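# Close both analyser doors with two robot arms

## Task

Close both of the analyser's doors, then leave both grippers empty with no part of either hand still in contact with a door.

## Robot and tools

Robot: two six-joint arms with parallel grippers, named left_arm and right_arm. The names are not image sides. left_arm is mounted on the +y side, base near (+0.030, +0.328, 0) m, turned slightly (quat_wxyz +1.000, 0, 0, -0.013). right_arm's base is near (0, -0.280, 0) m, quat_wxyz (+0.996, 0, 0, +0.093). Each gripper has a wrist camera on a mount beside the hand, which can bump into things.

Scene frame: origin on the table top midway between the arms. +x runs out over the table, +z is up, +y is toward left_arm. All printed hand poses use this frame. A gripper's fingers point along its own +z and close along its own y. The reported hand point lies between the finger pads, about 1 cm short of the tips. At long reach the printed hand position may be a little wrong.

Tool execute_actions, argument actions, a list holding zero or one item:
- Empty list []: no command; just returns the current state.
- Move: {"rows": [[...]], "steps": N}. N is 1 to 15 control steps of 1/30 s each; 15 if omitted. Each row is one flat list of 14 numbers that covers both arms, even if only one should move. Order: left_arm waist, shoulder, elbow, wrist pitch, wrist yaw, wrist roll, opening; then the same seven for right_arm. The six joint values are absolute target angles in radians, in the same convention as the Joint positions line. They are not offsets. The opening is also absolute, from -1 (closed) to +1 (fully open). Row k is used on step k. If there are fewer rows than steps, the last row repeats.
- Wait: {"steps": N} with no rows, N from 1 to 300. It sends nothing new and returns once N steps have passed since the previous result. Composing the next call also uses up these steps.
- Optional pictures (boolean): whether the reply includes camera images. By default it does.
A refused call sends nothing to the robot.

Joint ranges for each arm, in radians: waist -2.618 to 3.054, shoulder 0.000 to 3.142, elbow 0.000 to 3.142, wrist pitch -1.571 to 1.571, wrist yaw -1.571 to 1.571, wrist roll -2.094 to 2.094. The true end of a joint can differ from these by up to 0.036 either way. A target more than 0.036 beyond a listed end, and farther out than the joint's last reading, gets the call refused. A target past the true end is clipped there, and the reply then notes "joint sent to its limit". That note may concern an earlier move that is still running. If the note is absent, the joint may still be at its end.

Motion: speed is capped. On each step a joint's target may lead its measured angle by at most 0.202 rad (waist), 0.258 (shoulder), 0.238 (elbow), 0.573 (wrist pitch), or 0.522 (wrist yaw and roll). If the targets would move a hand more than 70 mm away from where it is measured, they are scaled back toward the measured angles. So distant goals take several calls. Between calls the arms keep heading for the last row sent. They give up on it once everything is nearly still, including when stalled or blocked, or when a HELD step occurs. After that, only a new action moves or presses them further.

Gripping: grip_measured shows the measured finger opening on the command scale. Each gripper may read off by about 1 mm. To hold something, command about 0.03 below grip_measured; a smaller gap gives a lighter grip. Pads push with roughly 50 to 62 N, less on very thin parts. On first contact they can briefly press harder. A fully open gripper has a pad gap of 0.094 m. Now and then something may briefly tug on a held part or nudge a loose object.

Result lines: a state line "left_arm: … | right_arm: …" with each hand's end_effector_position (m) and end_effector_quat_wxyz. Joint positions and Joint velocities give one block per arm: six joints (rad, rad/s), then the pad gap (m, m/s). "joint command not followed" means a clearance check altered or blocked joint targets on some steps; everything else in the row was still applied. HELD marks steps on which all or part of your row did not reach the robot. A MOTOR HOT line appears from 75 °C. OVER-TEMPERATURE FAULT means an arm was stopped: at 90 °C for 10 s, and at 100 °C the arm goes limp and falls. Holding loads and pushing for a long time heat the motors.

Cameras: cam_head_left, cam_head_right, cam_left_wrist and cam_right_wrist, each 504x504. Their calibration (K, distortion, T_world_to_cam) maps the scene frame into each camera. The wrist-camera poses follow from joint readings. All values may be slightly off.

Tool zoom_image: camera (one of the four names) and region [x0, y0, x1, y1] in that camera's pixels, origin at top-left, no larger than 504 by 504. It returns a closer view of the latest image and moves nothing.

Tool read_manual: optional section, only "licences". It returns the URDF's licence text and moves nothing.

Tool finished_scene: scene, the integer number of the current scene. The doors must then be shut and stay shut, with both hands empty and clear of the doors. Replying without any tool call also ends things.

Avoid: letting the arms collide or press on each other, slamming doors, hard hits or very hard pushes, dropping or knocking anything off the table, and overheating. Smooth moves with little effort are better.

Each tool is called after ">>>" as name([rows], argument=value, ...), one row to a line, values as JSON.

## Session

>>> execute_actions(actions=[])

Scene clock: 0.00 s of 4800.00 s.
left_arm: end_effector_position=(+0.2643, +0.5222, +0.1330) grip_measured=+1.000 end_effector_quat_wxyz=(+0.121, +0.805, -0.548, +0.193) | right_arm: end_effector_position=(+0.2613, +0.0226, +0.1450) grip_measured=+1.000 end_effector_quat_wxyz=(-0.201, +0.877, -0.308, +0.309)
Joint positions: left_arm=[ 0.945  1.875  1.597 -1.528  0.398 -0.979  0.094] | right_arm=[ 0.9    1.586  1.154 -0.581  0.541 -1.537  0.094]
Joint velocities: left_arm=[-0.017  0.007 -0.007 -0.037  0.007 -0.022  0.   ] | right_arm=[ 0.012  0.017 -0.007 -0.007 -0.066 -0.037  0.   ]

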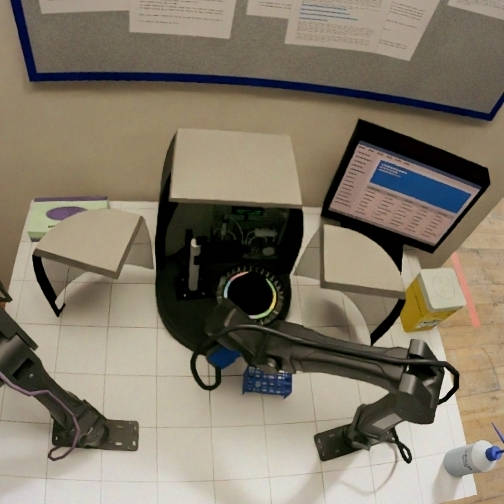

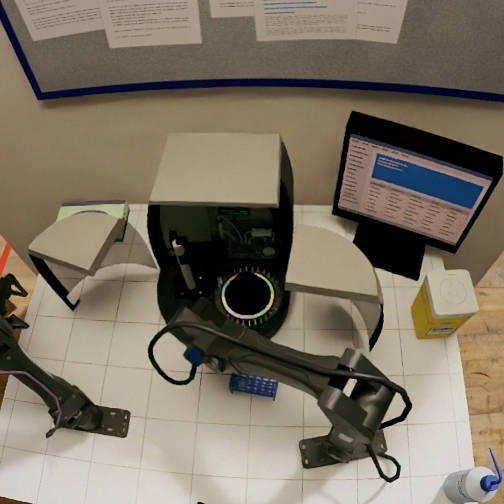

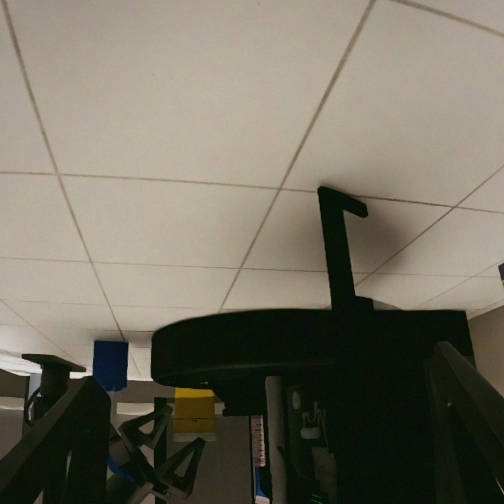

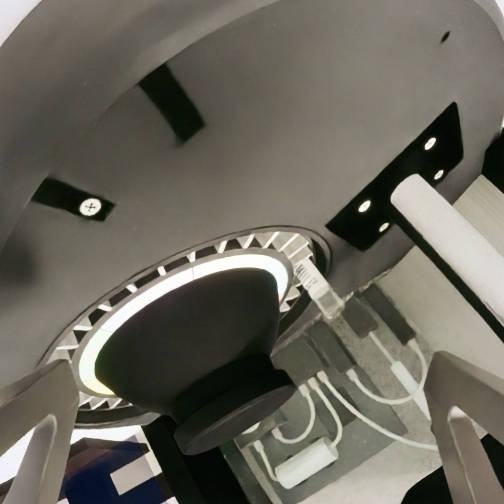

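>>> execute_actions([
  {"rows":[[0.39,1.814,1.801,-1.187,0,0,-1, 0.9,1.2,1.4,-0.9,0,0,-1]],"steps":15},
], pictures=false)

>>> execute_actions([
  {"steps":30},
])

Scene clock: 10.57 s of 4800.00 s.
left_arm: end_effector_position=(+0.4273, +0.4501, +0.1892) grip_measured=-0.998 end_effector_quat_wxyz=(+0.167, -0.190, +0.968, -0.005) | right_arm: end_effector_position=(+0.1684, +0.0215, +0.3307) grip_measured=-0.977 end_effector_quat_wxyz=(+0.439, -0.596, +0.660, +0.129)
Joint positions: left_arm=[ 0.344  1.829  1.788 -1.199  0.05  -0.079  0.   ] | right_arm=[ 0.898  1.175  1.401 -0.847  0.052 -0.412  0.001]
Joint velocities: left_arm=[ 0.198  0.012 -0.012 -0.037 -0.3    0.462 -0.   ] | right_arm=[ 0.007  0.027 -0.002 -0.256 -0.3    2.747 -0.   ]
Steps of this call (steps 1 to 90: nothing new was sent; then 7.07 s passed at rest; steps 91 to 105: all 15 steps of this action). Readings (joint positions):
91: left_arm=[0.931 1.875 1.611 -1.519 0.352 -0.928] | right_arm=[0.898 1.578 1.168 -0.611 0.500 -1.496]
92: left_arm=[0.905 1.875 1.637 -1.487 0.294 -0.860] | right_arm=[0.898 1.563 1.187 -0.654 0.447 -1.445]
94: left_arm=[0.823 1.869 1.702 -1.405 0.207 -0.715] | right_arm=[0.898 1.506 1.235 -0.710 0.356 -1.342]
98: left_arm=[0.597 1.840 1.777 -1.265 0.088 -0.373] | right_arm=[0.898 1.340 1.320 -0.777 0.213 -1.093]
105: the state above

Scene clock: 11.57 s of 4800.00 s.
left_arm: end_effector_position=(+0.4188, +0.4750, +0.1890) grip_measured=-0.998 end_effector_quat_wxyz=(+0.163, -0.180, +0.970, +0.026) | right_arm: end_effector_position=(+0.1603, +0.0225, +0.3109) grip_measured=-0.977 end_effector_quat_wxyz=(+0.363, -0.471, +0.776, +0.211)
Joint positions: left_arm=[ 0.389  1.829  1.788 -1.199  0.007 -0.006  0.   ] | right_arm=[ 0.898  1.202  1.401 -0.903  0.01  -0.01   0.001]
Joint velocities: left_arm=[-0.007 -0.007  0.002  0.007  0.022  0.007  0.001] | right_arm=[-0.002 -0.012 -0.012 -0.051  0.037 -0.022  0.001]
Steps of this call (steps 1 to 30: the robot went on to your last target). Readings (joint positions):
1: left_arm=[0.352 1.829 1.788 -1.199 0.043 -0.064] | right_arm=[0.898 1.180 1.401 -0.858 0.044 -0.331]
2: left_arm=[0.362 1.829 1.788 -1.199 0.036 -0.052] | right_arm=[0.898 1.186 1.401 -0.868 0.037 -0.267]
4: left_arm=[0.380 1.829 1.788 -1.199 0.024 -0.036] | right_arm=[0.898 1.197 1.401 -0.882 0.028 -0.174]
8: left_arm=[0.389 1.829 1.788 -1.199 0.011 -0.019] | right_arm=[0.898 1.202 1.401 -0.897 0.017 -0.076]
30: the state above
camera_calibration (this result's frames):
cam_left_wrist: T_world_to_cam=[[0.188209, -0.978227, -0.0874567, 0.405241], [-0.906708, -0.207287, 0.367304, 0.446301], [-0.377436, 0.010168, -0.92598, 0.425955], [0, 0, 0, 1]] pos_world=[0.489165, 0.484599, 0.265939]
cam_right_wrist: T_world_to_cam=[[0.877264, -0.479983, 0.00497401, -0.128641], [-0.438995, -0.806455, -0.396124, 0.252209], [0.194144, 0.345322, -0.918184, 0.333417], [0, 0, 0, 1]] pos_world=[0.15884, 0.026514, 0.406684]

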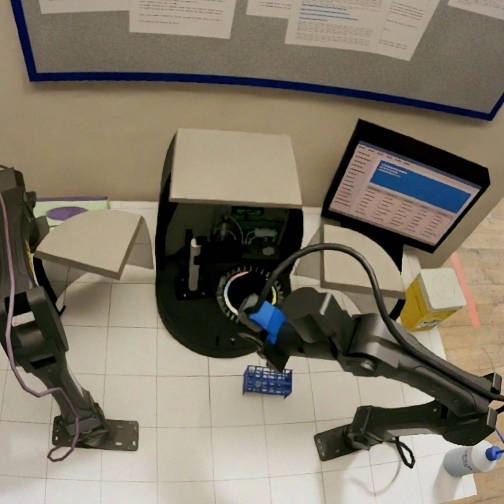

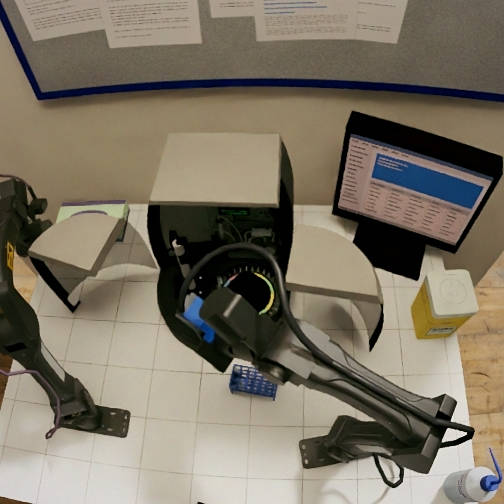

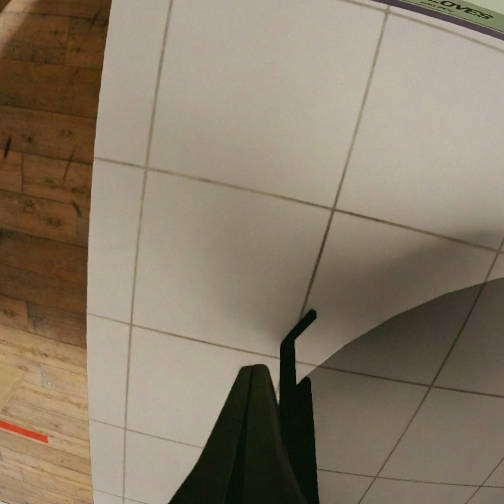

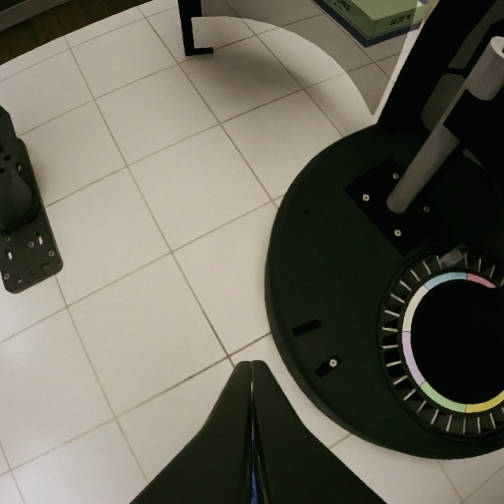

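>>> execute_actions([
  {"rows":[[0.33,1.74,1.72,-1.22,0,0,-1, 0.5,1.2,1.4,-0.9,0,0,-1],[0.33,1.74,1.72,-1.22,0,0,-1, 0.5,1.2,1.4,-0.9,0,0,-1],[0.33,1.74,1.72,-1.22,0,0,-1, 0.5,1.2,1.4,-0.9,0,0,-1],[0.33,1.74,1.72,-1.22,0,0,-1, 0.5,1.2,1.4,-0.9,0,0,-1],[0.33,1.74,1.72,-1.22,0,0,-1, 0.5,1.2,1.4,-0.9,0,0,-1],[0.28,1.66,1.63,-1.25,0,0,-1, 0.1,1.2,1.4,-0.9,0,0,-1],[0.28,1.66,1.63,-1.25,0,0,-1, 0.1,1.2,1.4,-0.9,0,0,-1],[0.28,1.66,1.63,-1.25,0,0,-1, 0.1,1.2,1.4,-0.9,0,0,-1],[0.28,1.66,1.63,-1.25,0,0,-1, 0.1,1.2,1.4,-0.9,0,0,-1],[0.28,1.66,1.63,-1.25,0,0,-1, 0.1,1.2,1.4,-0.9,0,0,-1],[0.22,1.58,1.55,-1.28,0,0,-1, -0.3,1.2,1.4,-0.9,0,0,-1],[0.22,1.58,1.55,-1.28,0,0,-1, -0.3,1.2,1.4,-0.9,0,0,-1],[0.22,1.58,1.55,-1.28,0,0,-1, -0.3,1.2,1.4,-0.9,0,0,-1],[0.22,1.58,1.55,-1.28,0,0,-1, -0.3,1.2,1.4,-0.9,0,0,-1],[0.165,1.503,1.464,-1.311,0,0,-1, -0.718,1.2,1.4,-0.9,0,0,-1]],"steps":15},
], pictures=false)

>>> execute_actions([
  {"steps":20},
])

Scene clock: 14.27 s of 4800.00 s.
left_arm: end_effector_position=(+0.3640, +0.3977, +0.1954) grip_measured=-0.998 end_effector_quat_wxyz=(+0.141, -0.101, +0.985, +0.019) | right_arm: end_effector_position=(+0.3268, -0.2027, +0.3104) grip_measured=-0.978 end_effector_quat_wxyz=(+0.406, -0.104, +0.904, +0.089)
Joint positions: left_arm=[ 0.225  1.586  1.55  -1.249 -0.01  -0.004  0.   ] | right_arm=[-0.025  1.193  1.402 -0.93  -0.127 -0.009  0.001]
Joint velocities: left_arm=[-0.418 -0.701 -0.93   0.242 -0.037  0.037 -0.001] | right_arm=[-0.974 -0.002  0.012  0.095 -1.414 -0.256 -0.   ]
Steps of this call (steps 1 to 15: the robot went on to your last target; steps 16 to 66: nothing new was sent; steps 67 to 81: all 15 steps of this action). Readings (joint positions):
67: left_arm=[0.385 1.820 1.777 -1.192 0.004 -0.006] | right_arm=[0.870 1.202 1.401 -0.903 -0.008 -0.009]
68: left_arm=[0.377 1.804 1.756 -1.192 0.002 -0.006] | right_arm=[0.811 1.202 1.401 -0.903 -0.015 -0.009]
70: left_arm=[0.355 1.777 1.733 -1.202 -0.002 -0.006] | right_arm=[0.663 1.202 1.401 -0.903 -0.012 -0.009]
74: left_arm=[0.309 1.703 1.666 -1.205 -0.007 -0.006] | right_arm=[0.411 1.184 1.402 -0.950 -0.034 0.014]
81: the state above

Scene clock: 14.93 s of 4800.00 s.
left_arm: end_effector_position=(+0.3361, +0.3726, +0.1907) grip_measured=-0.998 end_effector_quat_wxyz=(+0.114, -0.072, +0.991, +0.010) | right_arm: end_effector_position=(+0.3153, -0.2296, +0.3351) grip_measured=-0.978 end_effector_quat_wxyz=(+0.428, -0.075, +0.878, +0.202)
Joint positions: left_arm=[ 0.166  1.515  1.476 -1.302 -0.004 -0.004  0.   ] | right_arm=[-0.322  1.151  1.402 -0.948 -0.538 -0.049  0.001]
Joint velocities: left_arm=[-0.007  0.002 -0.002 -0.022 -0.051  0.081  0.001] | right_arm=[-0.227 -0.037 -0.012 -0.066 -0.33   0.007 -0.   ]
Steps of this call (steps 1 to 20: the robot went on to your last target). Readings (joint positions):
1: left_arm=[0.208 1.562 1.520 -1.251 -0.011 -0.005] | right_arm=[-0.057 1.192 1.402 -0.927 -0.170 -0.018]
2: left_arm=[0.191 1.542 1.498 -1.264 -0.010 -0.005] | right_arm=[-0.085 1.191 1.402 -0.924 -0.209 -0.025]
4: left_arm=[0.170 1.519 1.479 -1.291 -0.005 -0.004] | right_arm=[-0.133 1.188 1.402 -0.919 -0.269 -0.034]
8: left_arm=[0.166 1.515 1.476 -1.302 -0.004 -0.004] | right_arm=[-0.206 1.172 1.402 -0.920 -0.362 -0.041]
20: the state above
camera_calibration (this result's frames):
cam_left_wrist: T_world_to_cam=[[-0.0399323, -0.995939, -0.0806859, 0.402859], [-0.887847, -0.00167953, 0.460136, 0.248813], [-0.458403, 0.090011, -0.884175, 0.386876], [0, 0, 0, 1]] pos_world=[0.41434, 0.366818, 0.260083]
cam_right_wrist: T_world_to_cam=[[0.291917, -0.908037, -0.300423, -0.197132], [-0.88194, -0.134014, -0.45191, 0.439269], [0.37009, 0.396875, -0.839955, 0.342692], [0, 0, 0, 1]] pos_world=[0.318128, -0.256141, 0.427133]

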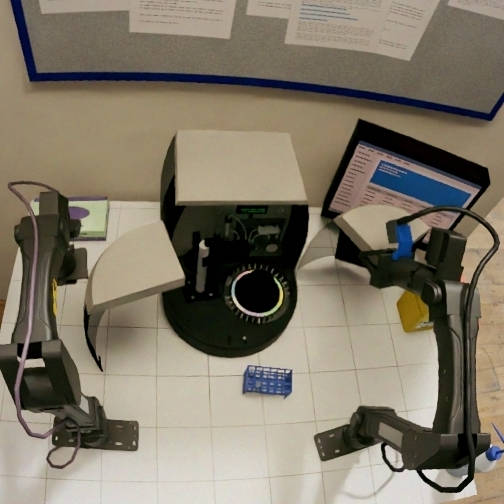

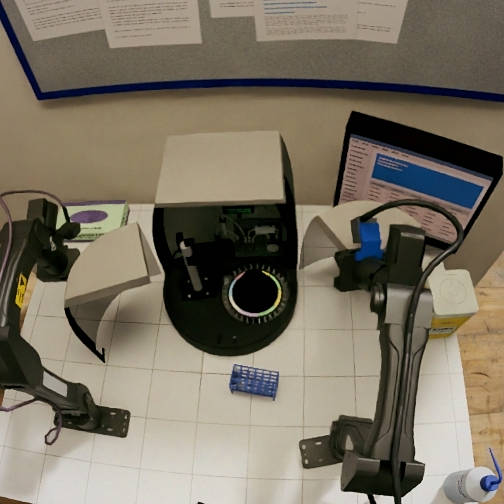

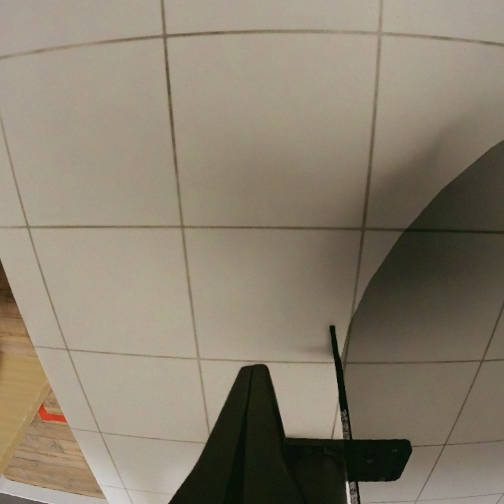

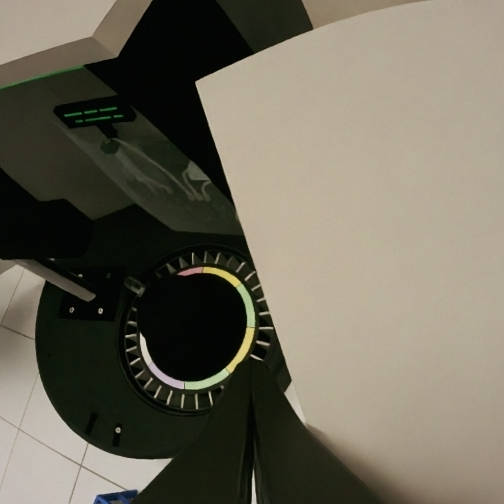

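>>> execute_actions([
  {"rows":[[0.05,1.46,1.43,-1.35,0,0,-1, -0.25,1.0,1.35,-0.7,0,0,-1],[0.05,1.46,1.43,-1.35,0,0,-1, -0.25,1.0,1.35,-0.7,0,0,-1],[0.05,1.46,1.43,-1.35,0,0,-1, -0.25,1.0,1.35,-0.7,0,0,-1],[0.05,1.46,1.43,-1.35,0,0,-1, -0.25,1.0,1.35,-0.7,0,0,-1],[0.05,1.46,1.43,-1.35,0,0,-1, -0.25,1.0,1.35,-0.7,0,0,-1],[-0.06,1.41,1.39,-1.39,0,0,-1, -0.25,1.0,1.35,-0.7,0,0,-1],[-0.06,1.41,1.39,-1.39,0,0,-1, -0.25,1.0,1.35,-0.7,0,0,-1],[-0.06,1.41,1.39,-1.39,0,0,-1, -0.25,1.0,1.35,-0.7,0,0,-1],[-0.06,1.41,1.39,-1.39,0,0,-1, -0.25,1.0,1.35,-0.7,0,0,-1],[-0.06,1.41,1.39,-1.39,0,0,-1, -0.25,1.0,1.35,-0.7,0,0,-1],[-0.17,1.37,1.36,-1.42,0,0,-1, -0.25,1.0,1.35,-0.7,0,0,-1],[-0.17,1.37,1.36,-1.42,0,0,-1, -0.25,1.0,1.35,-0.7,0,0,-1],[-0.17,1.37,1.36,-1.42,0,0,-1, -0.25,1.0,1.35,-0.7,0,0,-1],[-0.17,1.37,1.36,-1.42,0,0,-1, -0.25,1.0,1.35,-0.7,0,0,-1],[-0.274,1.325,1.331,-1.456,0,0,-1, -0.25,1.0,1.35,-0.7,0,0,-1]],"steps":15},
], pictures=false)

>>> execute_actions([
  {"steps":20},
])

Scene clock: 17.10 s of 4800.00 s.
left_arm: end_effector_position=(+0.2837, +0.2797, +0.1898) grip_measured=-0.998 end_effector_quat_wxyz=(+0.084, +0.098, +0.992, -0.002) | right_arm: end_effector_position=(+0.3184, -0.2905, +0.3869) grip_measured=-0.978 end_effector_quat_wxyz=(+0.557, +0.016, +0.830, +0.007)
Joint positions: left_arm=[-0.175  1.383  1.37  -1.389 -0.014 -0.004  0.   ] | right_arm=[-0.254  1.007  1.353 -0.736 -0.056  0.008  0.001]
Joint velocities: left_arm=[-0.803 -0.354 -0.33  -0.022 -0.432 -0.066 -0.001] | right_arm=[-0.022 -0.022 -0.017  0.081  0.33   0.007  0.   ]
Steps of this call (steps 1 to 50: the robot went on to your last target; steps 51 to 65: all 15 steps of this action). Readings (joint positions):
51: left_arm=[0.155 1.511 1.471 -1.301 -0.010 -0.004] | right_arm=[-0.562 1.108 1.403 -0.975 -0.854 0.010]
52: left_arm=[0.130 1.503 1.460 -1.303 -0.017 -0.004] | right_arm=[-0.485 1.077 1.381 -0.920 -0.750 0.010]
54: left_arm=[0.078 1.488 1.447 -1.315 -0.013 -0.003] | right_arm=[-0.338 1.031 1.360 -0.854 -0.555 0.009]
58: left_arm=[-0.019 1.447 1.413 -1.339 -0.014 -0.003] | right_arm=[-0.254 1.007 1.358 -0.775 -0.247 0.008]
65: the state above

Scene clock: 17.77 s of 4800.00 s.
left_arm: end_effector_position=(+0.2577, +0.2621, +0.1909) grip_measured=-0.998 end_effector_quat_wxyz=(+0.066, +0.143, +0.988, -0.005) | right_arm: end_effector_position=(+0.3189, -0.2987, +0.3884) grip_measured=-0.978 end_effector_quat_wxyz=(+0.560, +0.028, +0.828, -0.013)
Joint positions: left_arm=[-0.267  1.339  1.346 -1.445 -0.01  -0.006  0.   ] | right_arm=[-0.254  1.007  1.353 -0.728 -0.01   0.008  0.001]
Joint velocities: left_arm=[-0.007  0.002  0.007 -0.066  0.037 -0.066 -0.   ] | right_arm=[ 0.022 -0.002 -0.007 -0.051  0.007  0.066 -0.001]
Steps of this call (steps 1 to 20: the robot went on to your last target). Readings (joint positions):
1: left_arm=[-0.206 1.370 1.359 -1.395 -0.017 -0.004] | right_arm=[-0.254 1.007 1.353 -0.734 -0.046 0.008]
2: left_arm=[-0.236 1.358 1.351 -1.405 -0.014 -0.004] | right_arm=[-0.254 1.007 1.353 -0.733 -0.038 0.008]
4: left_arm=[-0.262 1.344 1.346 -1.421 -0.013 -0.011] | right_arm=[-0.254 1.007 1.353 -0.731 -0.028 0.008]
8: left_arm=[-0.267 1.339 1.346 -1.438 -0.010 -0.007] | right_arm=[-0.254 1.007 1.353 -0.729 -0.017 0.008]
20: the state above
camera_calibration (this result's frames):
cam_left_wrist: T_world_to_cam=[[-0.458674, -0.885952, -0.0686096, 0.366423], [-0.761401, 0.352034, 0.544371, 0.0375593], [-0.458134, 0.301928, -0.836034, 0.296244], [0, 0, 0, 1]] pos_world=[0.332386, 0.221966, 0.252364]
cam_right_wrist: T_world_to_cam=[[-0.0711426, -0.99719, -0.0234833, -0.263357], [-0.742587, 0.0686676, -0.66622, 0.556622], [0.66596, -0.0299582, -0.745386, 0.155039], [0, 0, 0, 1]] pos_world=[0.291355, -0.296194, 0.480212]

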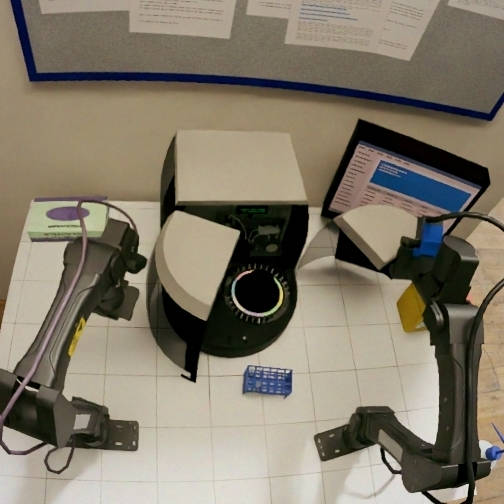

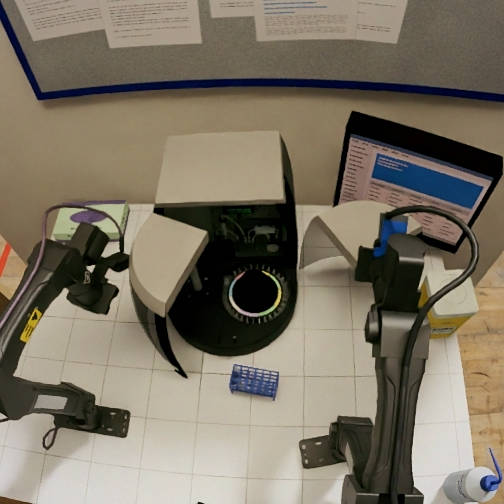

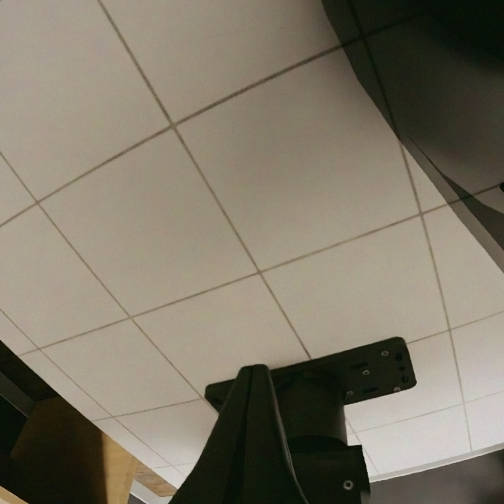

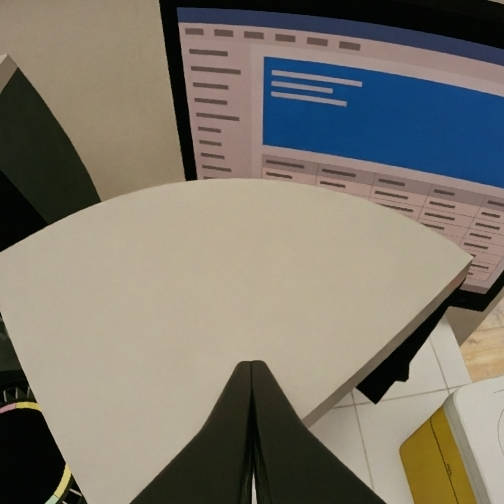

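>>> execute_actions([
  {"rows":[[-0.4,1.36,1.36,-1.44,0,0,-1, -0.25,1.0,1.35,-0.7,0,0,-1],[-0.4,1.36,1.36,-1.44,0,0,-1, -0.25,1.0,1.35,-0.7,0,0,-1],[-0.4,1.36,1.36,-1.44,0,0,-1, -0.25,1.0,1.35,-0.7,0,0,-1],[-0.4,1.36,1.36,-1.44,0,0,-1, -0.25,1.0,1.35,-0.7,0,0,-1],[-0.52,1.39,1.38,-1.42,0,0,-1, -0.25,1.0,1.35,-0.7,0,0,-1],[-0.52,1.39,1.38,-1.42,0,0,-1, -0.25,1.0,1.35,-0.7,0,0,-1],[-0.52,1.39,1.38,-1.42,0,0,-1, -0.25,1.0,1.35,-0.7,0,0,-1],[-0.52,1.39,1.38,-1.42,0,0,-1, -0.25,1.0,1.35,-0.7,0,0,-1],[-0.52,1.39,1.38,-1.42,0,0,-1, -0.25,1.0,1.35,-0.7,0,0,-1],[-0.64,1.43,1.41,-1.40,0,0,-1, -0.25,1.0,1.35,-0.7,0,0,-1],[-0.64,1.43,1.41,-1.40,0,0,-1, -0.25,1.0,1.35,-0.7,0,0,-1],[-0.64,1.43,1.41,-1.40,0,0,-1, -0.25,1.0,1.35,-0.7,0,0,-1],[-0.64,1.43,1.41,-1.40,0,0,-1, -0.25,1.0,1.35,-0.7,0,0,-1],[-0.64,1.43,1.41,-1.40,0,0,-1, -0.25,1.0,1.35,-0.7,0,0,-1],[-0.754,1.467,1.441,-1.374,0,0,-1, -0.25,1.0,1.35,-0.7,0,0,-1]],"steps":15},
], pictures=false)

>>> execute_actions([
  {"steps":20},
])

Scene clock: 20.50 s of 4800.00 s.
left_arm: end_effector_position=(+0.2413, +0.2368, +0.1971) grip_measured=-0.998 end_effector_quat_wxyz=(+0.063, +0.185, +0.977, +0.088) | right_arm: end_effector_position=(+0.3189, -0.2988, +0.3884) grip_measured=-0.978 end_effector_quat_wxyz=(+0.560, +0.028, +0.828, -0.013)
Joint positions: left_arm=[-0.549  1.381  1.395 -1.534 -0.212 -0.196  0.   ] | right_arm=[-0.254  1.007  1.353 -0.728 -0.009  0.008  0.001]
Joint velocities: left_arm=[-0.53   0.188  0.232 -0.403 -0.652 -0.608 -0.   ] | right_arm=[ 0.012 -0.022  0.002  0.007 -0.022  0.037 -0.   ]
Steps of this call (steps 1 to 15: the robot went on to your last target; steps 16 to 67: nothing new was sent; steps 68 to 82: all 15 steps of this action). Readings (joint positions):
68: left_arm=[-0.283 1.341 1.346 -1.445 -0.017 -0.006] | right_arm=[-0.254 1.007 1.353 -0.728 -0.009 0.008]
69: left_arm=[-0.310 1.341 1.346 -1.445 -0.038 -0.030] | right_arm=[-0.254 1.007 1.353 -0.728 -0.009 0.008]
71: left_arm=[-0.352 1.343 1.346 -1.443 -0.043 -0.037] | right_arm=[-0.254 1.007 1.353 -0.728 -0.009 0.008]
75: left_arm=[-0.452 1.358 1.361 -1.471 -0.092 -0.087] | right_arm=[-0.254 1.007 1.353 -0.728 -0.009 0.008]
82: the state above

Scene clock: 21.17 s of 4800.00 s.
left_arm: end_effector_position=(+0.2399, +0.2380, +0.2009) grip_measured=-0.998 end_effector_quat_wxyz=(+0.071, +0.171, +0.974, +0.128) | right_arm: end_effector_position=(+0.3189, -0.2988, +0.3884) grip_measured=-0.978 end_effector_quat_wxyz=(+0.560, +0.028, +0.828, -0.013)
Joint positions: left_arm=[-0.611  1.4    1.412 -1.571 -0.293 -0.289  0.   ] | right_arm=[-0.254  1.007  1.353 -0.728 -0.009  0.008  0.001]
Joint velocities: left_arm=[ 0.007 -0.002 -0.002  0.022 -0.007  0.022 -0.   ] | right_arm=[-0.017 -0.007  0.017 -0.066 -0.066 -0.022  0.001]
Steps of this call (steps 1 to 20: the robot went on to your last target). Readings (joint positions):
1: left_arm=[-0.568 1.387 1.403 -1.550 -0.235 -0.220] | right_arm=[-0.254 1.007 1.353 -0.728 -0.009 0.008]
2: left_arm=[-0.583 1.393 1.407 -1.559 -0.256 -0.242] | right_arm=[-0.254 1.007 1.353 -0.728 -0.009 0.008]
4: left_arm=[-0.602 1.400 1.412 -1.571 -0.282 -0.271] | right_arm=[-0.254 1.007 1.353 -0.728 -0.009 0.008]
8: left_arm=[-0.610 1.400 1.412 -1.571 -0.293 -0.287] | right_arm=[-0.254 1.007 1.353 -0.728 -0.009 0.008]
20: the state above
camera_calibration (this result's frames):
cam_left_wrist: T_world_to_cam=[[-0.484759, -0.814245, -0.319396, 0.377236], [-0.776898, 0.233095, 0.584891, 0.050936], [-0.401795, 0.531668, -0.74558, 0.217393], [0, 0, 0, 1]] pos_world=[0.309788, 0.179709, 0.25278]
cam_right_wrist: T_world_to_cam=[[-0.0714957, -0.997168, -0.023341, -0.263361], [-0.742569, 0.0688358, -0.666222, 0.556669], [0.665942, -0.0302998, -0.745388, 0.154944], [0, 0, 0, 1]] pos_world=[0.291353, -0.296239, 0.480212]

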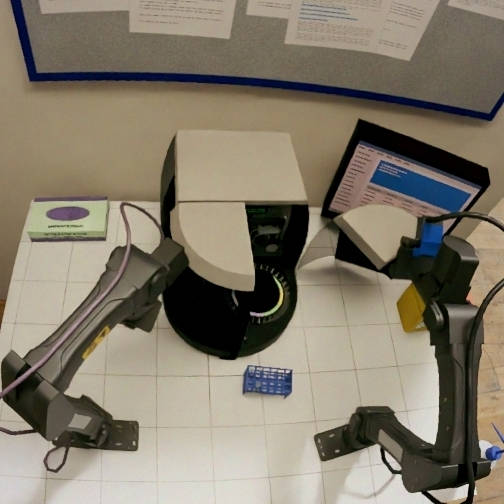

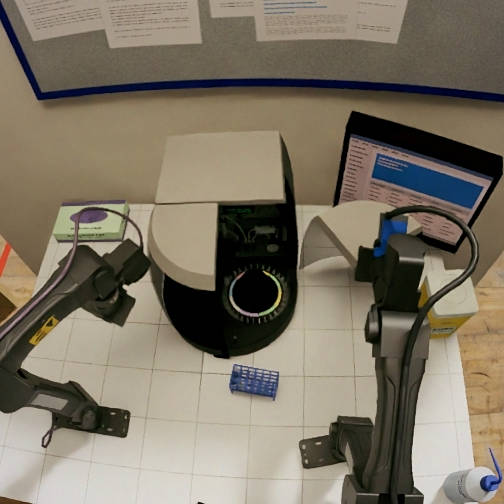

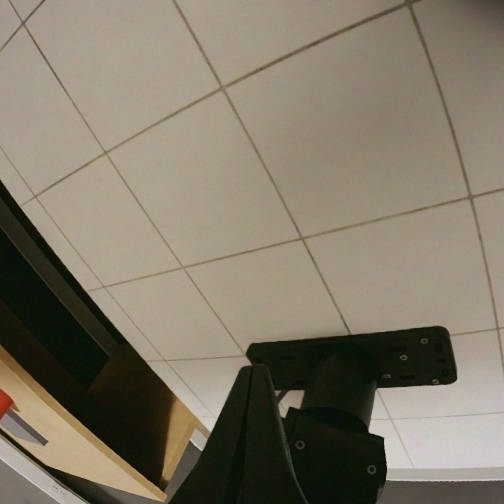

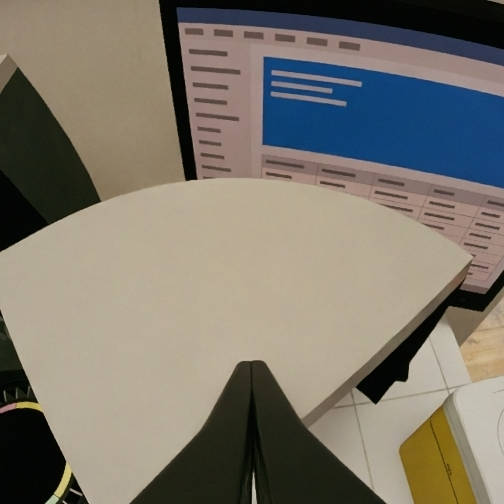

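>>> execute_actions([
  {"rows":[[-0.2,1.4,1.4,-1.4,0,0,-1, -0.65,1.0,1.35,-0.7,0,0,-1]],"steps":15},
], pictures=false)

>>> execute_actions([
  {"rows":[[0.3,1.2,1.2,-1.2,0,0,-1, -0.65,1.6,1.8,-0.8,0,0,-1]],"steps":15},
], pictures=false)

>>> execute_actions([
  {"rows":[[0.3,1.2,1.2,-1.2,0,0,-1, -0.65,2.116,2.076,-0.86,0,0,-1]],"steps":15},
], pictures=false)

>>> execute_actions([
  {"steps":20},
])

Scene clock: 25.93 s of 4800.00 s.
left_arm: end_effector_position=(+0.2838, +0.2766, +0.1951) grip_measured=-0.998 end_effector_quat_wxyz=(+0.078, +0.100, +0.992, +0.002) | right_arm: end_effector_position=(+0.2865, -0.4221, +0.3893) grip_measured=-0.978 end_effector_quat_wxyz=(+0.546, +0.192, +0.805, -0.129)
Joint positions: left_arm=[-0.193  1.403  1.41  -1.423 -0.022 -0.017  0.   ] | right_arm=[-0.648  1.007  1.353 -0.724  0.004  0.005  0.001]
Joint velocities: left_arm=[-0.002  0.012  0.002  0.066  0.125  0.11  -0.   ] | right_arm=[ 0.002 -0.007  0.002 -0.037 -0.066 -0.051  0.   ]
Steps of this call (steps 1 to 15: the robot went on to your last target; steps 16 to 90: nothing new was sent; then 1.27 s passed at rest; steps 91 to 105: all 15 steps of this action). Readings (joint positions):
91: left_arm=[-0.574 1.396 1.410 -1.570 -0.261 -0.266] | right_arm=[-0.285 1.007 1.353 -0.728 -0.025 0.006]
92: left_arm=[-0.509 1.392 1.410 -1.548 -0.202 -0.211] | right_arm=[-0.352 1.007 1.353 -0.727 -0.027 0.005]
94: left_arm=[-0.366 1.397 1.410 -1.495 -0.126 -0.135] | right_arm=[-0.503 1.007 1.353 -0.725 -0.020 0.005]
98: left_arm=[-0.195 1.403 1.410 -1.440 -0.072 -0.062] | right_arm=[-0.647 1.007 1.353 -0.724 0.004 0.005]
105: the state above

Scene clock: 26.43 s of 4800.00 s.
left_arm: end_effector_position=(+0.2757, +0.4005, +0.1906) grip_measured=-0.998 end_effector_quat_wxyz=(+0.167, -0.139, +0.976, +0.028) | right_arm: end_effector_position=(+0.4208, -0.4888, +0.3045) grip_measured=-0.978 end_effector_quat_wxyz=(+0.405, +0.211, +0.884, -0.096)
Joint positions: left_arm=[ 0.303  1.213  1.209 -1.226 -0.011 -0.006  0.   ] | right_arm=[-0.648  1.663  1.768 -0.816  0.004  0.005  0.001]
Joint velocities: left_arm=[ 0.002  0.002 -0.012  0.051  0.066 -0.051 -0.   ] | right_arm=[ 0.002 -0.178 -0.007 -0.037 -0.022 -0.022  0.001]
Steps of this call (steps 1 to 15: all 15 steps of this action). Readings (joint positions):
1: left_arm=[-0.168 1.374 1.372 -1.375 -0.005 -0.012] | right_arm=[-0.648 1.040 1.396 -0.768 0.004 0.005]
2: left_arm=[-0.112 1.325 1.305 -1.316 0.006 -0.008] | right_arm=[-0.648 1.106 1.480 -0.803 0.004 0.005]
4: left_arm=[0.039 1.247 1.225 -1.293 0.004 -0.007] | right_arm=[-0.648 1.271 1.658 -0.801 0.004 0.005]
8: left_arm=[0.283 1.213 1.209 -1.255 -0.011 -0.006] | right_arm=[-0.648 1.524 1.787 -0.746 0.004 0.005]
15: the state above

Scene clock: 26.93 s of 4800.00 s.
left_arm: end_effector_position=(+0.2769, +0.4006, +0.1911) grip_measured=-0.998 end_effector_quat_wxyz=(+0.170, -0.139, +0.975, +0.028) | right_arm: end_effector_position=(+0.4956, -0.5276, +0.1585) grip_measured=-0.978 end_effector_quat_wxyz=(+0.275, +0.224, +0.933, -0.067)
Joint positions: left_arm=[ 0.303  1.213  1.209 -1.22  -0.01  -0.006  0.   ] | right_arm=[-0.65   2.171  2.052 -0.878  0.005  0.007  0.001]
Joint velocities: left_arm=[-0.007 -0.002  0.017 -0.022 -0.051 -0.022 -0.   ] | right_arm=[ 0.017 -0.002  0.007  0.007 -0.007  0.022  0.001]
Steps of this call (steps 1 to 15: all 15 steps of this action). Readings (joint positions):
1: left_arm=[0.303 1.213 1.209 -1.224 -0.011 -0.006] | right_arm=[-0.648 1.694 1.818 -0.857 0.004 0.005]
2: left_arm=[0.303 1.213 1.209 -1.223 -0.011 -0.006] | right_arm=[-0.648 1.754 1.911 -0.878 0.004 0.005]
4: left_arm=[0.303 1.213 1.209 -1.222 -0.010 -0.006] | right_arm=[-0.648 1.874 2.029 -0.828 0.004 0.005]
8: left_arm=[0.303 1.213 1.209 -1.221 -0.010 -0.006] | right_arm=[-0.649 2.053 2.059 -0.829 0.005 0.006]
15: the state above

Scene clock: 27.60 s of 4800.00 s.
left_arm: end_effector_position=(+0.2770, +0.4007, +0.1911) grip_measured=-0.998 end_effector_quat_wxyz=(+0.170, -0.139, +0.975, +0.028) | right_arm: end_effector_position=(+0.4946, -0.5271, +0.1722) grip_measured=-0.978 end_effector_quat_wxyz=(+0.287, +0.223, +0.929, -0.069)
Joint positions: left_arm=[ 0.303  1.213  1.209 -1.22  -0.01  -0.006  0.   ] | right_arm=[-0.65   2.145  2.052 -0.878  0.005  0.007  0.001]
Joint velocities: left_arm=[-0.002  0.007  0.002 -0.022 -0.022  0.051 -0.001] | right_arm=[-0.012  0.017 -0.022 -0.007  0.022  0.022 -0.   ]
Steps of this call (steps 1 to 20: the robot went on to your last target). Readings (joint positions):
1: left_arm=[0.303 1.213 1.209 -1.220 -0.010 -0.006] | right_arm=[-0.650 2.167 2.052 -0.878 0.005 0.007]
2: left_arm=[0.303 1.213 1.209 -1.220 -0.010 -0.006] | right_arm=[-0.650 2.163 2.052 -0.878 0.005 0.007]
4: left_arm=[0.303 1.213 1.209 -1.220 -0.010 -0.006] | right_arm=[-0.650 2.154 2.052 -0.878 0.005 0.007]
8: left_arm=[0.303 1.213 1.209 -1.220 -0.010 -0.006] | right_arm=[-0.650 2.145 2.052 -0.878 0.005 0.007]
20: the state above
camera_calibration (this result's frames):
cam_left_wrist: T_world_to_cam=[[0.109146, -0.988362, -0.105958, 0.388933], [-0.924088, -0.140165, 0.355549, 0.281759], [-0.366263, 0.0591081, -0.928632, 0.352974], [0, 0, 0, 1]] pos_world=[0.3472, 0.403036, 0.268815]
cam_right_wrist: T_world_to_cam=[[-0.468443, -0.883484, -0.00427386, -0.230554], [-0.874403, 0.464309, -0.140841, 0.741984], [0.126415, -0.0622389, -0.990023, 0.161955], [0, 0, 0, 1]] pos_world=[0.520318, -0.538121, 0.263855]

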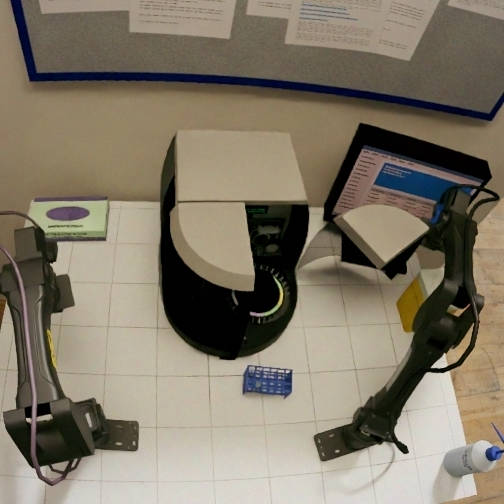

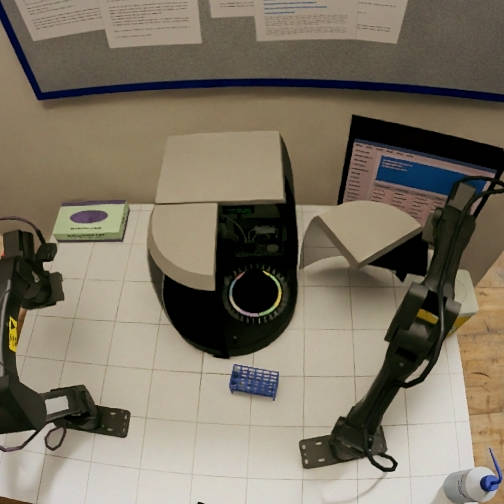

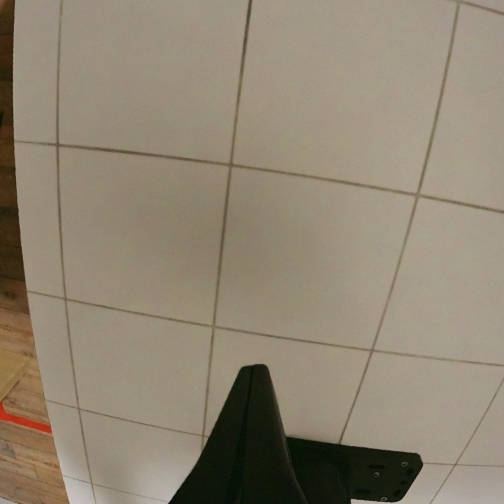

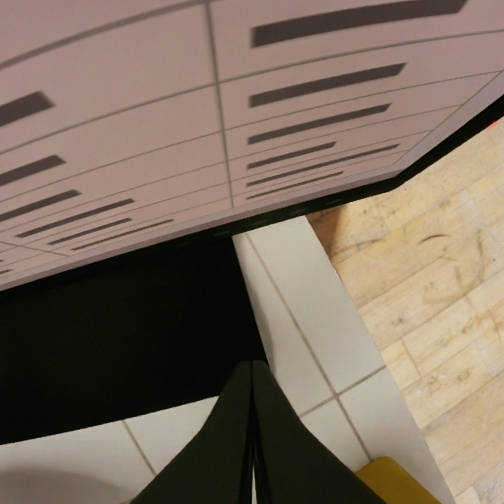

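>>> execute_actions([
  {"rows":[[0.3,1.2,1.2,-1.2,0,0,-1, -0.6,2.13,2.1,-0.95,0,0,-1],[0.3,1.2,1.2,-1.2,0,0,-1, -0.6,2.13,2.1,-0.95,0,0,-1],[0.3,1.2,1.2,-1.2,0,0,-1, -0.6,2.13,2.1,-0.95,0,0,-1],[0.3,1.2,1.2,-1.2,0,0,-1, -0.6,2.13,2.1,-0.95,0,0,-1],[0.3,1.2,1.2,-1.2,0,0,-1, -0.6,2.13,2.1,-0.95,0,0,-1],[0.3,1.2,1.2,-1.2,0,0,-1, -0.55,2.13,2.1,-1.0,0,0,-1],[0.3,1.2,1.2,-1.2,0,0,-1, -0.55,2.13,2.1,-1.0,0,0,-1],[0.3,1.2,1.2,-1.2,0,0,-1, -0.55,2.13,2.1,-1.0,0,0,-1],[0.3,1.2,1.2,-1.2,0,0,-1, -0.55,2.13,2.1,-1.0,0,0,-1],[0.3,1.2,1.2,-1.2,0,0,-1, -0.55,2.13,2.1,-1.0,0,0,-1],[0.3,1.2,1.2,-1.2,0,0,-1, -0.5,2.13,2.1,-1.05,0,0,-1]],"steps":15},
], pictures=false)

>>> execute_actions([
  {"steps":15},
])

Scene clock: 34.03 s of 4800.00 s.
left_arm: end_effector_position=(+0.2770, +0.4007, +0.1911) grip_measured=-0.998 end_effector_quat_wxyz=(+0.170, -0.139, +0.975, +0.028) | right_arm: end_effector_position=(+0.4885, -0.4748, +0.1623) grip_measured=-0.978 end_effector_quat_wxyz=(+0.232, +0.187, +0.953, -0.043)
Joint positions: left_arm=[ 0.303  1.213  1.209 -1.22  -0.01  -0.006  0.   ] | right_arm=[-0.569  2.146  2.077 -1.024 -0.003  0.006  0.001]
Joint velocities: left_arm=[-0.012 -0.002  0.007 -0.022 -0.022 -0.007 -0.001] | right_arm=[-0.007  0.017  0.022 -0.139  0.037 -0.066 -0.001]
Steps of this call (steps 1 to 15: the robot went on to your last target; steps 16 to 90: nothing new was sent; then 2.93 s passed at rest; steps 91 to 105: all 15 steps of this action). Readings (joint positions):
91: left_arm=[0.303 1.213 1.209 -1.220 -0.010 -0.006] | right_arm=[-0.647 2.145 2.056 -0.886 0.006 0.007]
92: left_arm=[0.303 1.213 1.209 -1.220 -0.010 -0.006] | right_arm=[-0.642 2.146 2.060 -0.900 0.006 0.007]
94: left_arm=[0.303 1.213 1.209 -1.220 -0.010 -0.006] | right_arm=[-0.625 2.146 2.067 -0.919 0.006 0.007]
98: left_arm=[0.303 1.213 1.209 -1.220 -0.010 -0.006] | right_arm=[-0.578 2.146 2.071 -0.957 0.006 0.007]
105: the state above

Scene clock: 34.53 s of 4800.00 s.
left_arm: end_effector_position=(+0.2770, +0.4007, +0.1911) grip_measured=-0.998 end_effector_quat_wxyz=(+0.170, -0.139, +0.975, +0.028) | right_arm: end_effector_position=(+0.4838, -0.4729, +0.1598) grip_measured=-0.978 end_effector_quat_wxyz=(+0.222, +0.188, +0.956, -0.041)
Joint positions: left_arm=[ 0.303  1.213  1.209 -1.22  -0.01  -0.006  0.   ] | right_arm=[-0.569  2.146  2.077 -1.047 -0.003  0.006  0.001]
Joint velocities: left_arm=[ 0.012 -0.012 -0.002  0.051 -0.007  0.037 -0.   ] | right_arm=[ 0.007 -0.007  0.027 -0.037 -0.022  0.007  0.   ]
Steps of this call (steps 1 to 15: the robot went on to your last target). Readings (joint positions):
1: left_arm=[0.303 1.213 1.209 -1.220 -0.010 -0.006] | right_arm=[-0.569 2.146 2.077 -1.030 -0.003 0.006]
2: left_arm=[0.303 1.213 1.209 -1.220 -0.010 -0.006] | right_arm=[-0.569 2.146 2.077 -1.035 -0.003 0.006]
4: left_arm=[0.303 1.213 1.209 -1.220 -0.010 -0.006] | right_arm=[-0.569 2.146 2.077 -1.040 -0.003 0.006]
8: left_arm=[0.303 1.213 1.209 -1.220 -0.010 -0.006] | right_arm=[-0.569 2.146 2.077 -1.046 -0.003 0.006]
15: the state above
camera_calibration (this result's frames):
cam_left_wrist: T_world_to_cam=[[0.109146, -0.988362, -0.105958, 0.388933], [-0.924088, -0.140165, 0.355549, 0.281759], [-0.366263, 0.0591081, -0.928632, 0.352974], [0, 0, 0, 1]] pos_world=[0.3472, 0.403036, 0.268815]
cam_right_wrist: T_world_to_cam=[[-0.391379, -0.920194, -0.00806848, -0.241827], [-0.920229, 0.391354, 0.00453337, 0.670042], [-0.00101395, 0.00919912, -0.999957, 0.251432], [0, 0, 0, 1]] pos_world=[0.522201, -0.487064, 0.246432]

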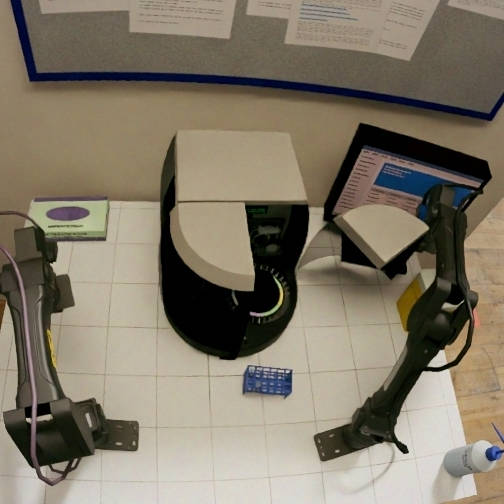

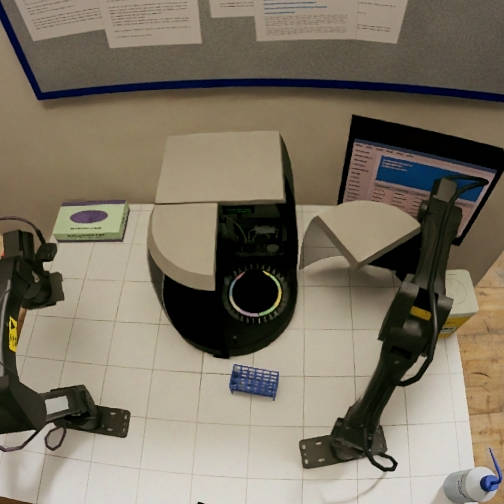

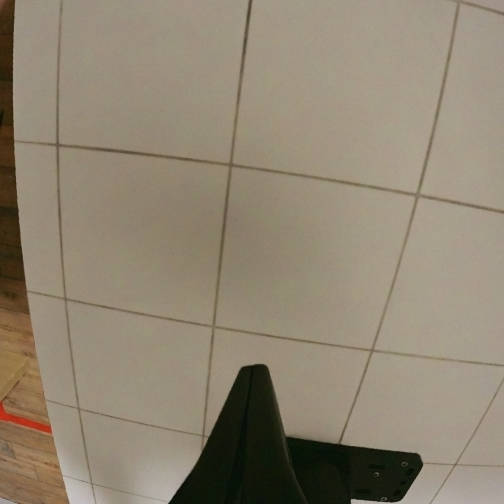

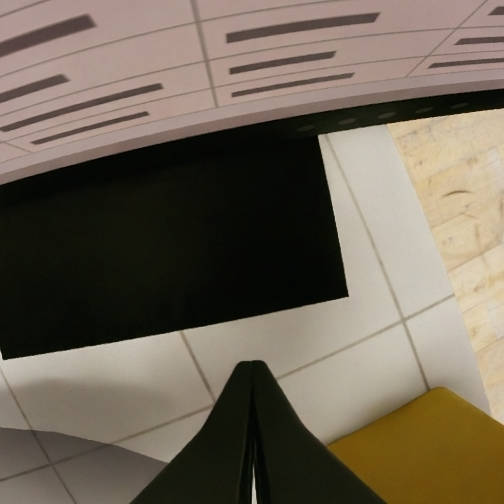

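>>> execute_actions([
  {"rows":[[0.3,1.2,1.2,-1.2,0,0,-1, -0.57,2.08,2.03,-1.06,0,0,-1],[0.3,1.2,1.2,-1.2,0,0,-1, -0.57,2.08,2.03,-1.06,0,0,-1],[0.3,1.2,1.2,-1.2,0,0,-1, -0.57,2.08,2.03,-1.06,0,0,-1],[0.3,1.2,1.2,-1.2,0,0,-1, -0.57,2.08,2.03,-1.06,0,0,-1],[0.3,1.2,1.2,-1.2,0,0,-1, -0.57,2.08,2.03,-1.06,0,0,-1],[0.3,1.2,1.2,-1.2,0,0,-1, -0.57,2.0,1.93,-1.08,0,0,-1],[0.3,1.2,1.2,-1.2,0,0,-1, -0.57,2.0,1.93,-1.08,0,0,-1],[0.3,1.2,1.2,-1.2,0,0,-1, -0.57,2.0,1.93,-1.08,0,0,-1],[0.3,1.2,1.2,-1.2,0,0,-1, -0.57,2.0,1.93,-1.08,0,0,-1],[0.3,1.2,1.2,-1.2,0,0,-1, -0.57,2.0,1.93,-1.08,0,0,-1],[0.3,1.2,1.2,-1.2,0,0,-1, -0.57,1.92,1.82,-1.10,0,0,-1]],"steps":15},
], pictures=false)

>>> execute_actions([
  {"steps":15},
])

Scene clock: 36.10 s of 4800.00 s.
left_arm: end_effector_position=(+0.2770, +0.4007, +0.1911) grip_measured=-0.998 end_effector_quat_wxyz=(+0.170, -0.139, +0.975, +0.028) | right_arm: end_effector_position=(+0.4218, -0.4527, +0.1609) grip_measured=-0.978 end_effector_quat_wxyz=(+0.176, +0.193, +0.965, -0.036)
Joint positions: left_arm=[ 0.303  1.213  1.209 -1.22  -0.01  -0.006  0.   ] | right_arm=[-0.576  1.951  1.829 -1.087  0.004  0.006  0.001]
Joint velocities: left_arm=[-0.002  0.002  0.002 -0.007 -0.007 -0.037 -0.   ] | right_arm=[ 0.002 -0.203 -0.11  -0.168 -0.081 -0.022  0.   ]
Steps of this call (steps 1 to 15: the robot went on to your last target; steps 16 to 32: nothing new was sent; steps 33 to 47: all 15 steps of this action). Readings (joint positions):
33: left_arm=[0.303 1.213 1.209 -1.220 -0.010 -0.006] | right_arm=[-0.574 2.141 2.070 -1.044 -0.004 0.006]
34: left_arm=[0.303 1.213 1.209 -1.220 -0.010 -0.006] | right_arm=[-0.576 2.131 2.055 -1.044 -0.003 0.006]
36: left_arm=[0.303 1.213 1.209 -1.220 -0.010 -0.006] | right_arm=[-0.576 2.119 2.039 -1.050 -0.001 0.006]
40: left_arm=[0.303 1.213 1.209 -1.220 -0.010 -0.006] | right_arm=[-0.576 2.062 1.955 -1.047 0.001 0.006]
47: the state above

Scene clock: 36.60 s of 4800.00 s.
left_arm: end_effector_position=(+0.2770, +0.4007, +0.1911) grip_measured=-0.998 end_effector_quat_wxyz=(+0.170, -0.139, +0.975, +0.028) | right_arm: end_effector_position=(+0.4199, -0.4520, +0.1623) grip_measured=-0.978 end_effector_quat_wxyz=(+0.175, +0.193, +0.965, -0.036)
Joint positions: left_arm=[ 0.303  1.213  1.209 -1.22  -0.01  -0.006  0.   ] | right_arm=[-0.576  1.945  1.826 -1.093  0.004  0.006  0.001]
Joint velocities: left_arm=[ 0.022 -0.002  0.002 -0.051 -0.022  0.037  0.   ] | right_arm=[ 0.017 -0.002  0.022 -0.007 -0.007 -0.022 -0.001]
Steps of this call (steps 1 to 15: the robot went on to your last target). Readings (joint positions):
1: left_arm=[0.303 1.213 1.209 -1.220 -0.010 -0.006] | right_arm=[-0.576 1.946 1.827 -1.092 0.004 0.006]
2: left_arm=[0.303 1.213 1.209 -1.220 -0.010 -0.006] | right_arm=[-0.576 1.945 1.826 -1.093 0.004 0.006]
4: left_arm=[0.303 1.213 1.209 -1.220 -0.010 -0.006] | right_arm=[-0.576 1.945 1.826 -1.093 0.004 0.006]
8: left_arm=[0.303 1.213 1.209 -1.220 -0.010 -0.006] | right_arm=[-0.576 1.945 1.826 -1.093 0.004 0.006]
15: the state above
All arms were judged still, so your last target was given up. Only a new action makes them travel on or press farther. Fingers that are still opening or closing keep moving.
camera_calibration (this result's frames):
cam_left_wrist: T_world_to_cam=[[0.109146, -0.988362, -0.105958, 0.388933], [-0.924088, -0.140165, 0.355549, 0.281759], [-0.366263, 0.0591081, -0.928632, 0.352974], [0, 0, 0, 1]] pos_world=[0.3472, 0.403036, 0.268815]
cam_right_wrist: T_world_to_cam=[[-0.400657, -0.916228, 0.00064385, -0.243273], [-0.911649, 0.398724, 0.099572, 0.587351], [-0.0914874, 0.0393072, -0.99503, 0.304457], [0, 0, 0, 1]] pos_world=[0.465843, -0.469053, 0.244617]

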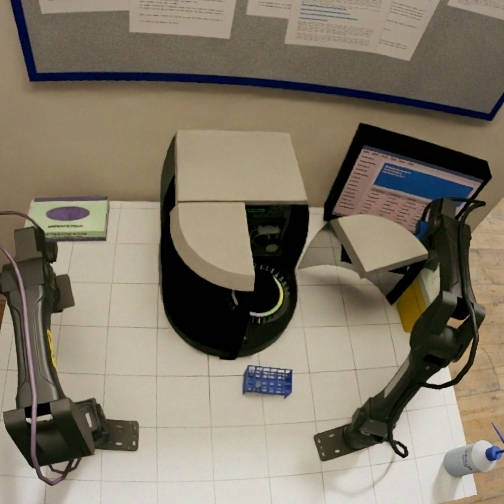

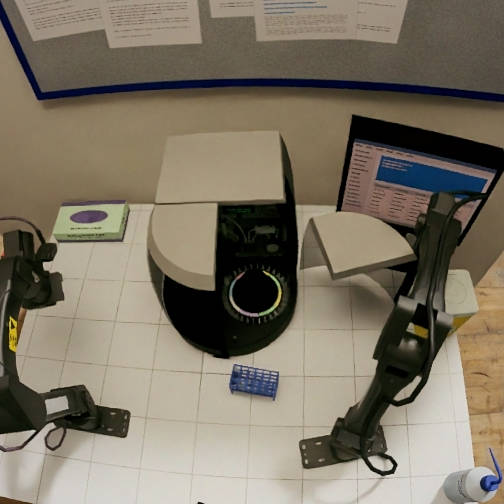

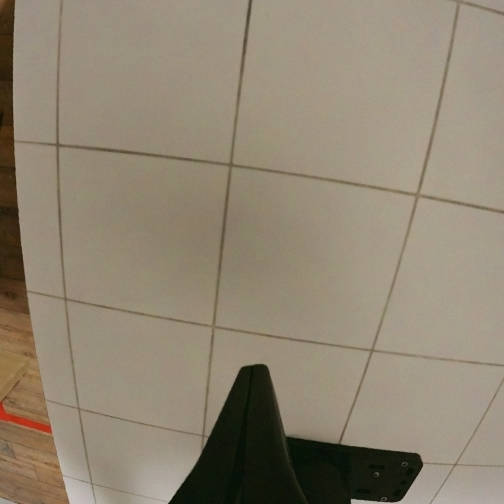

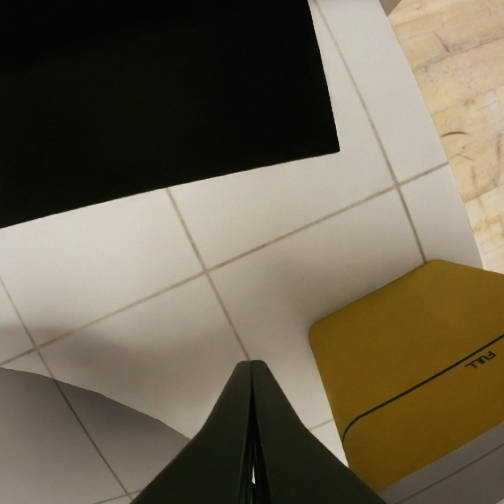

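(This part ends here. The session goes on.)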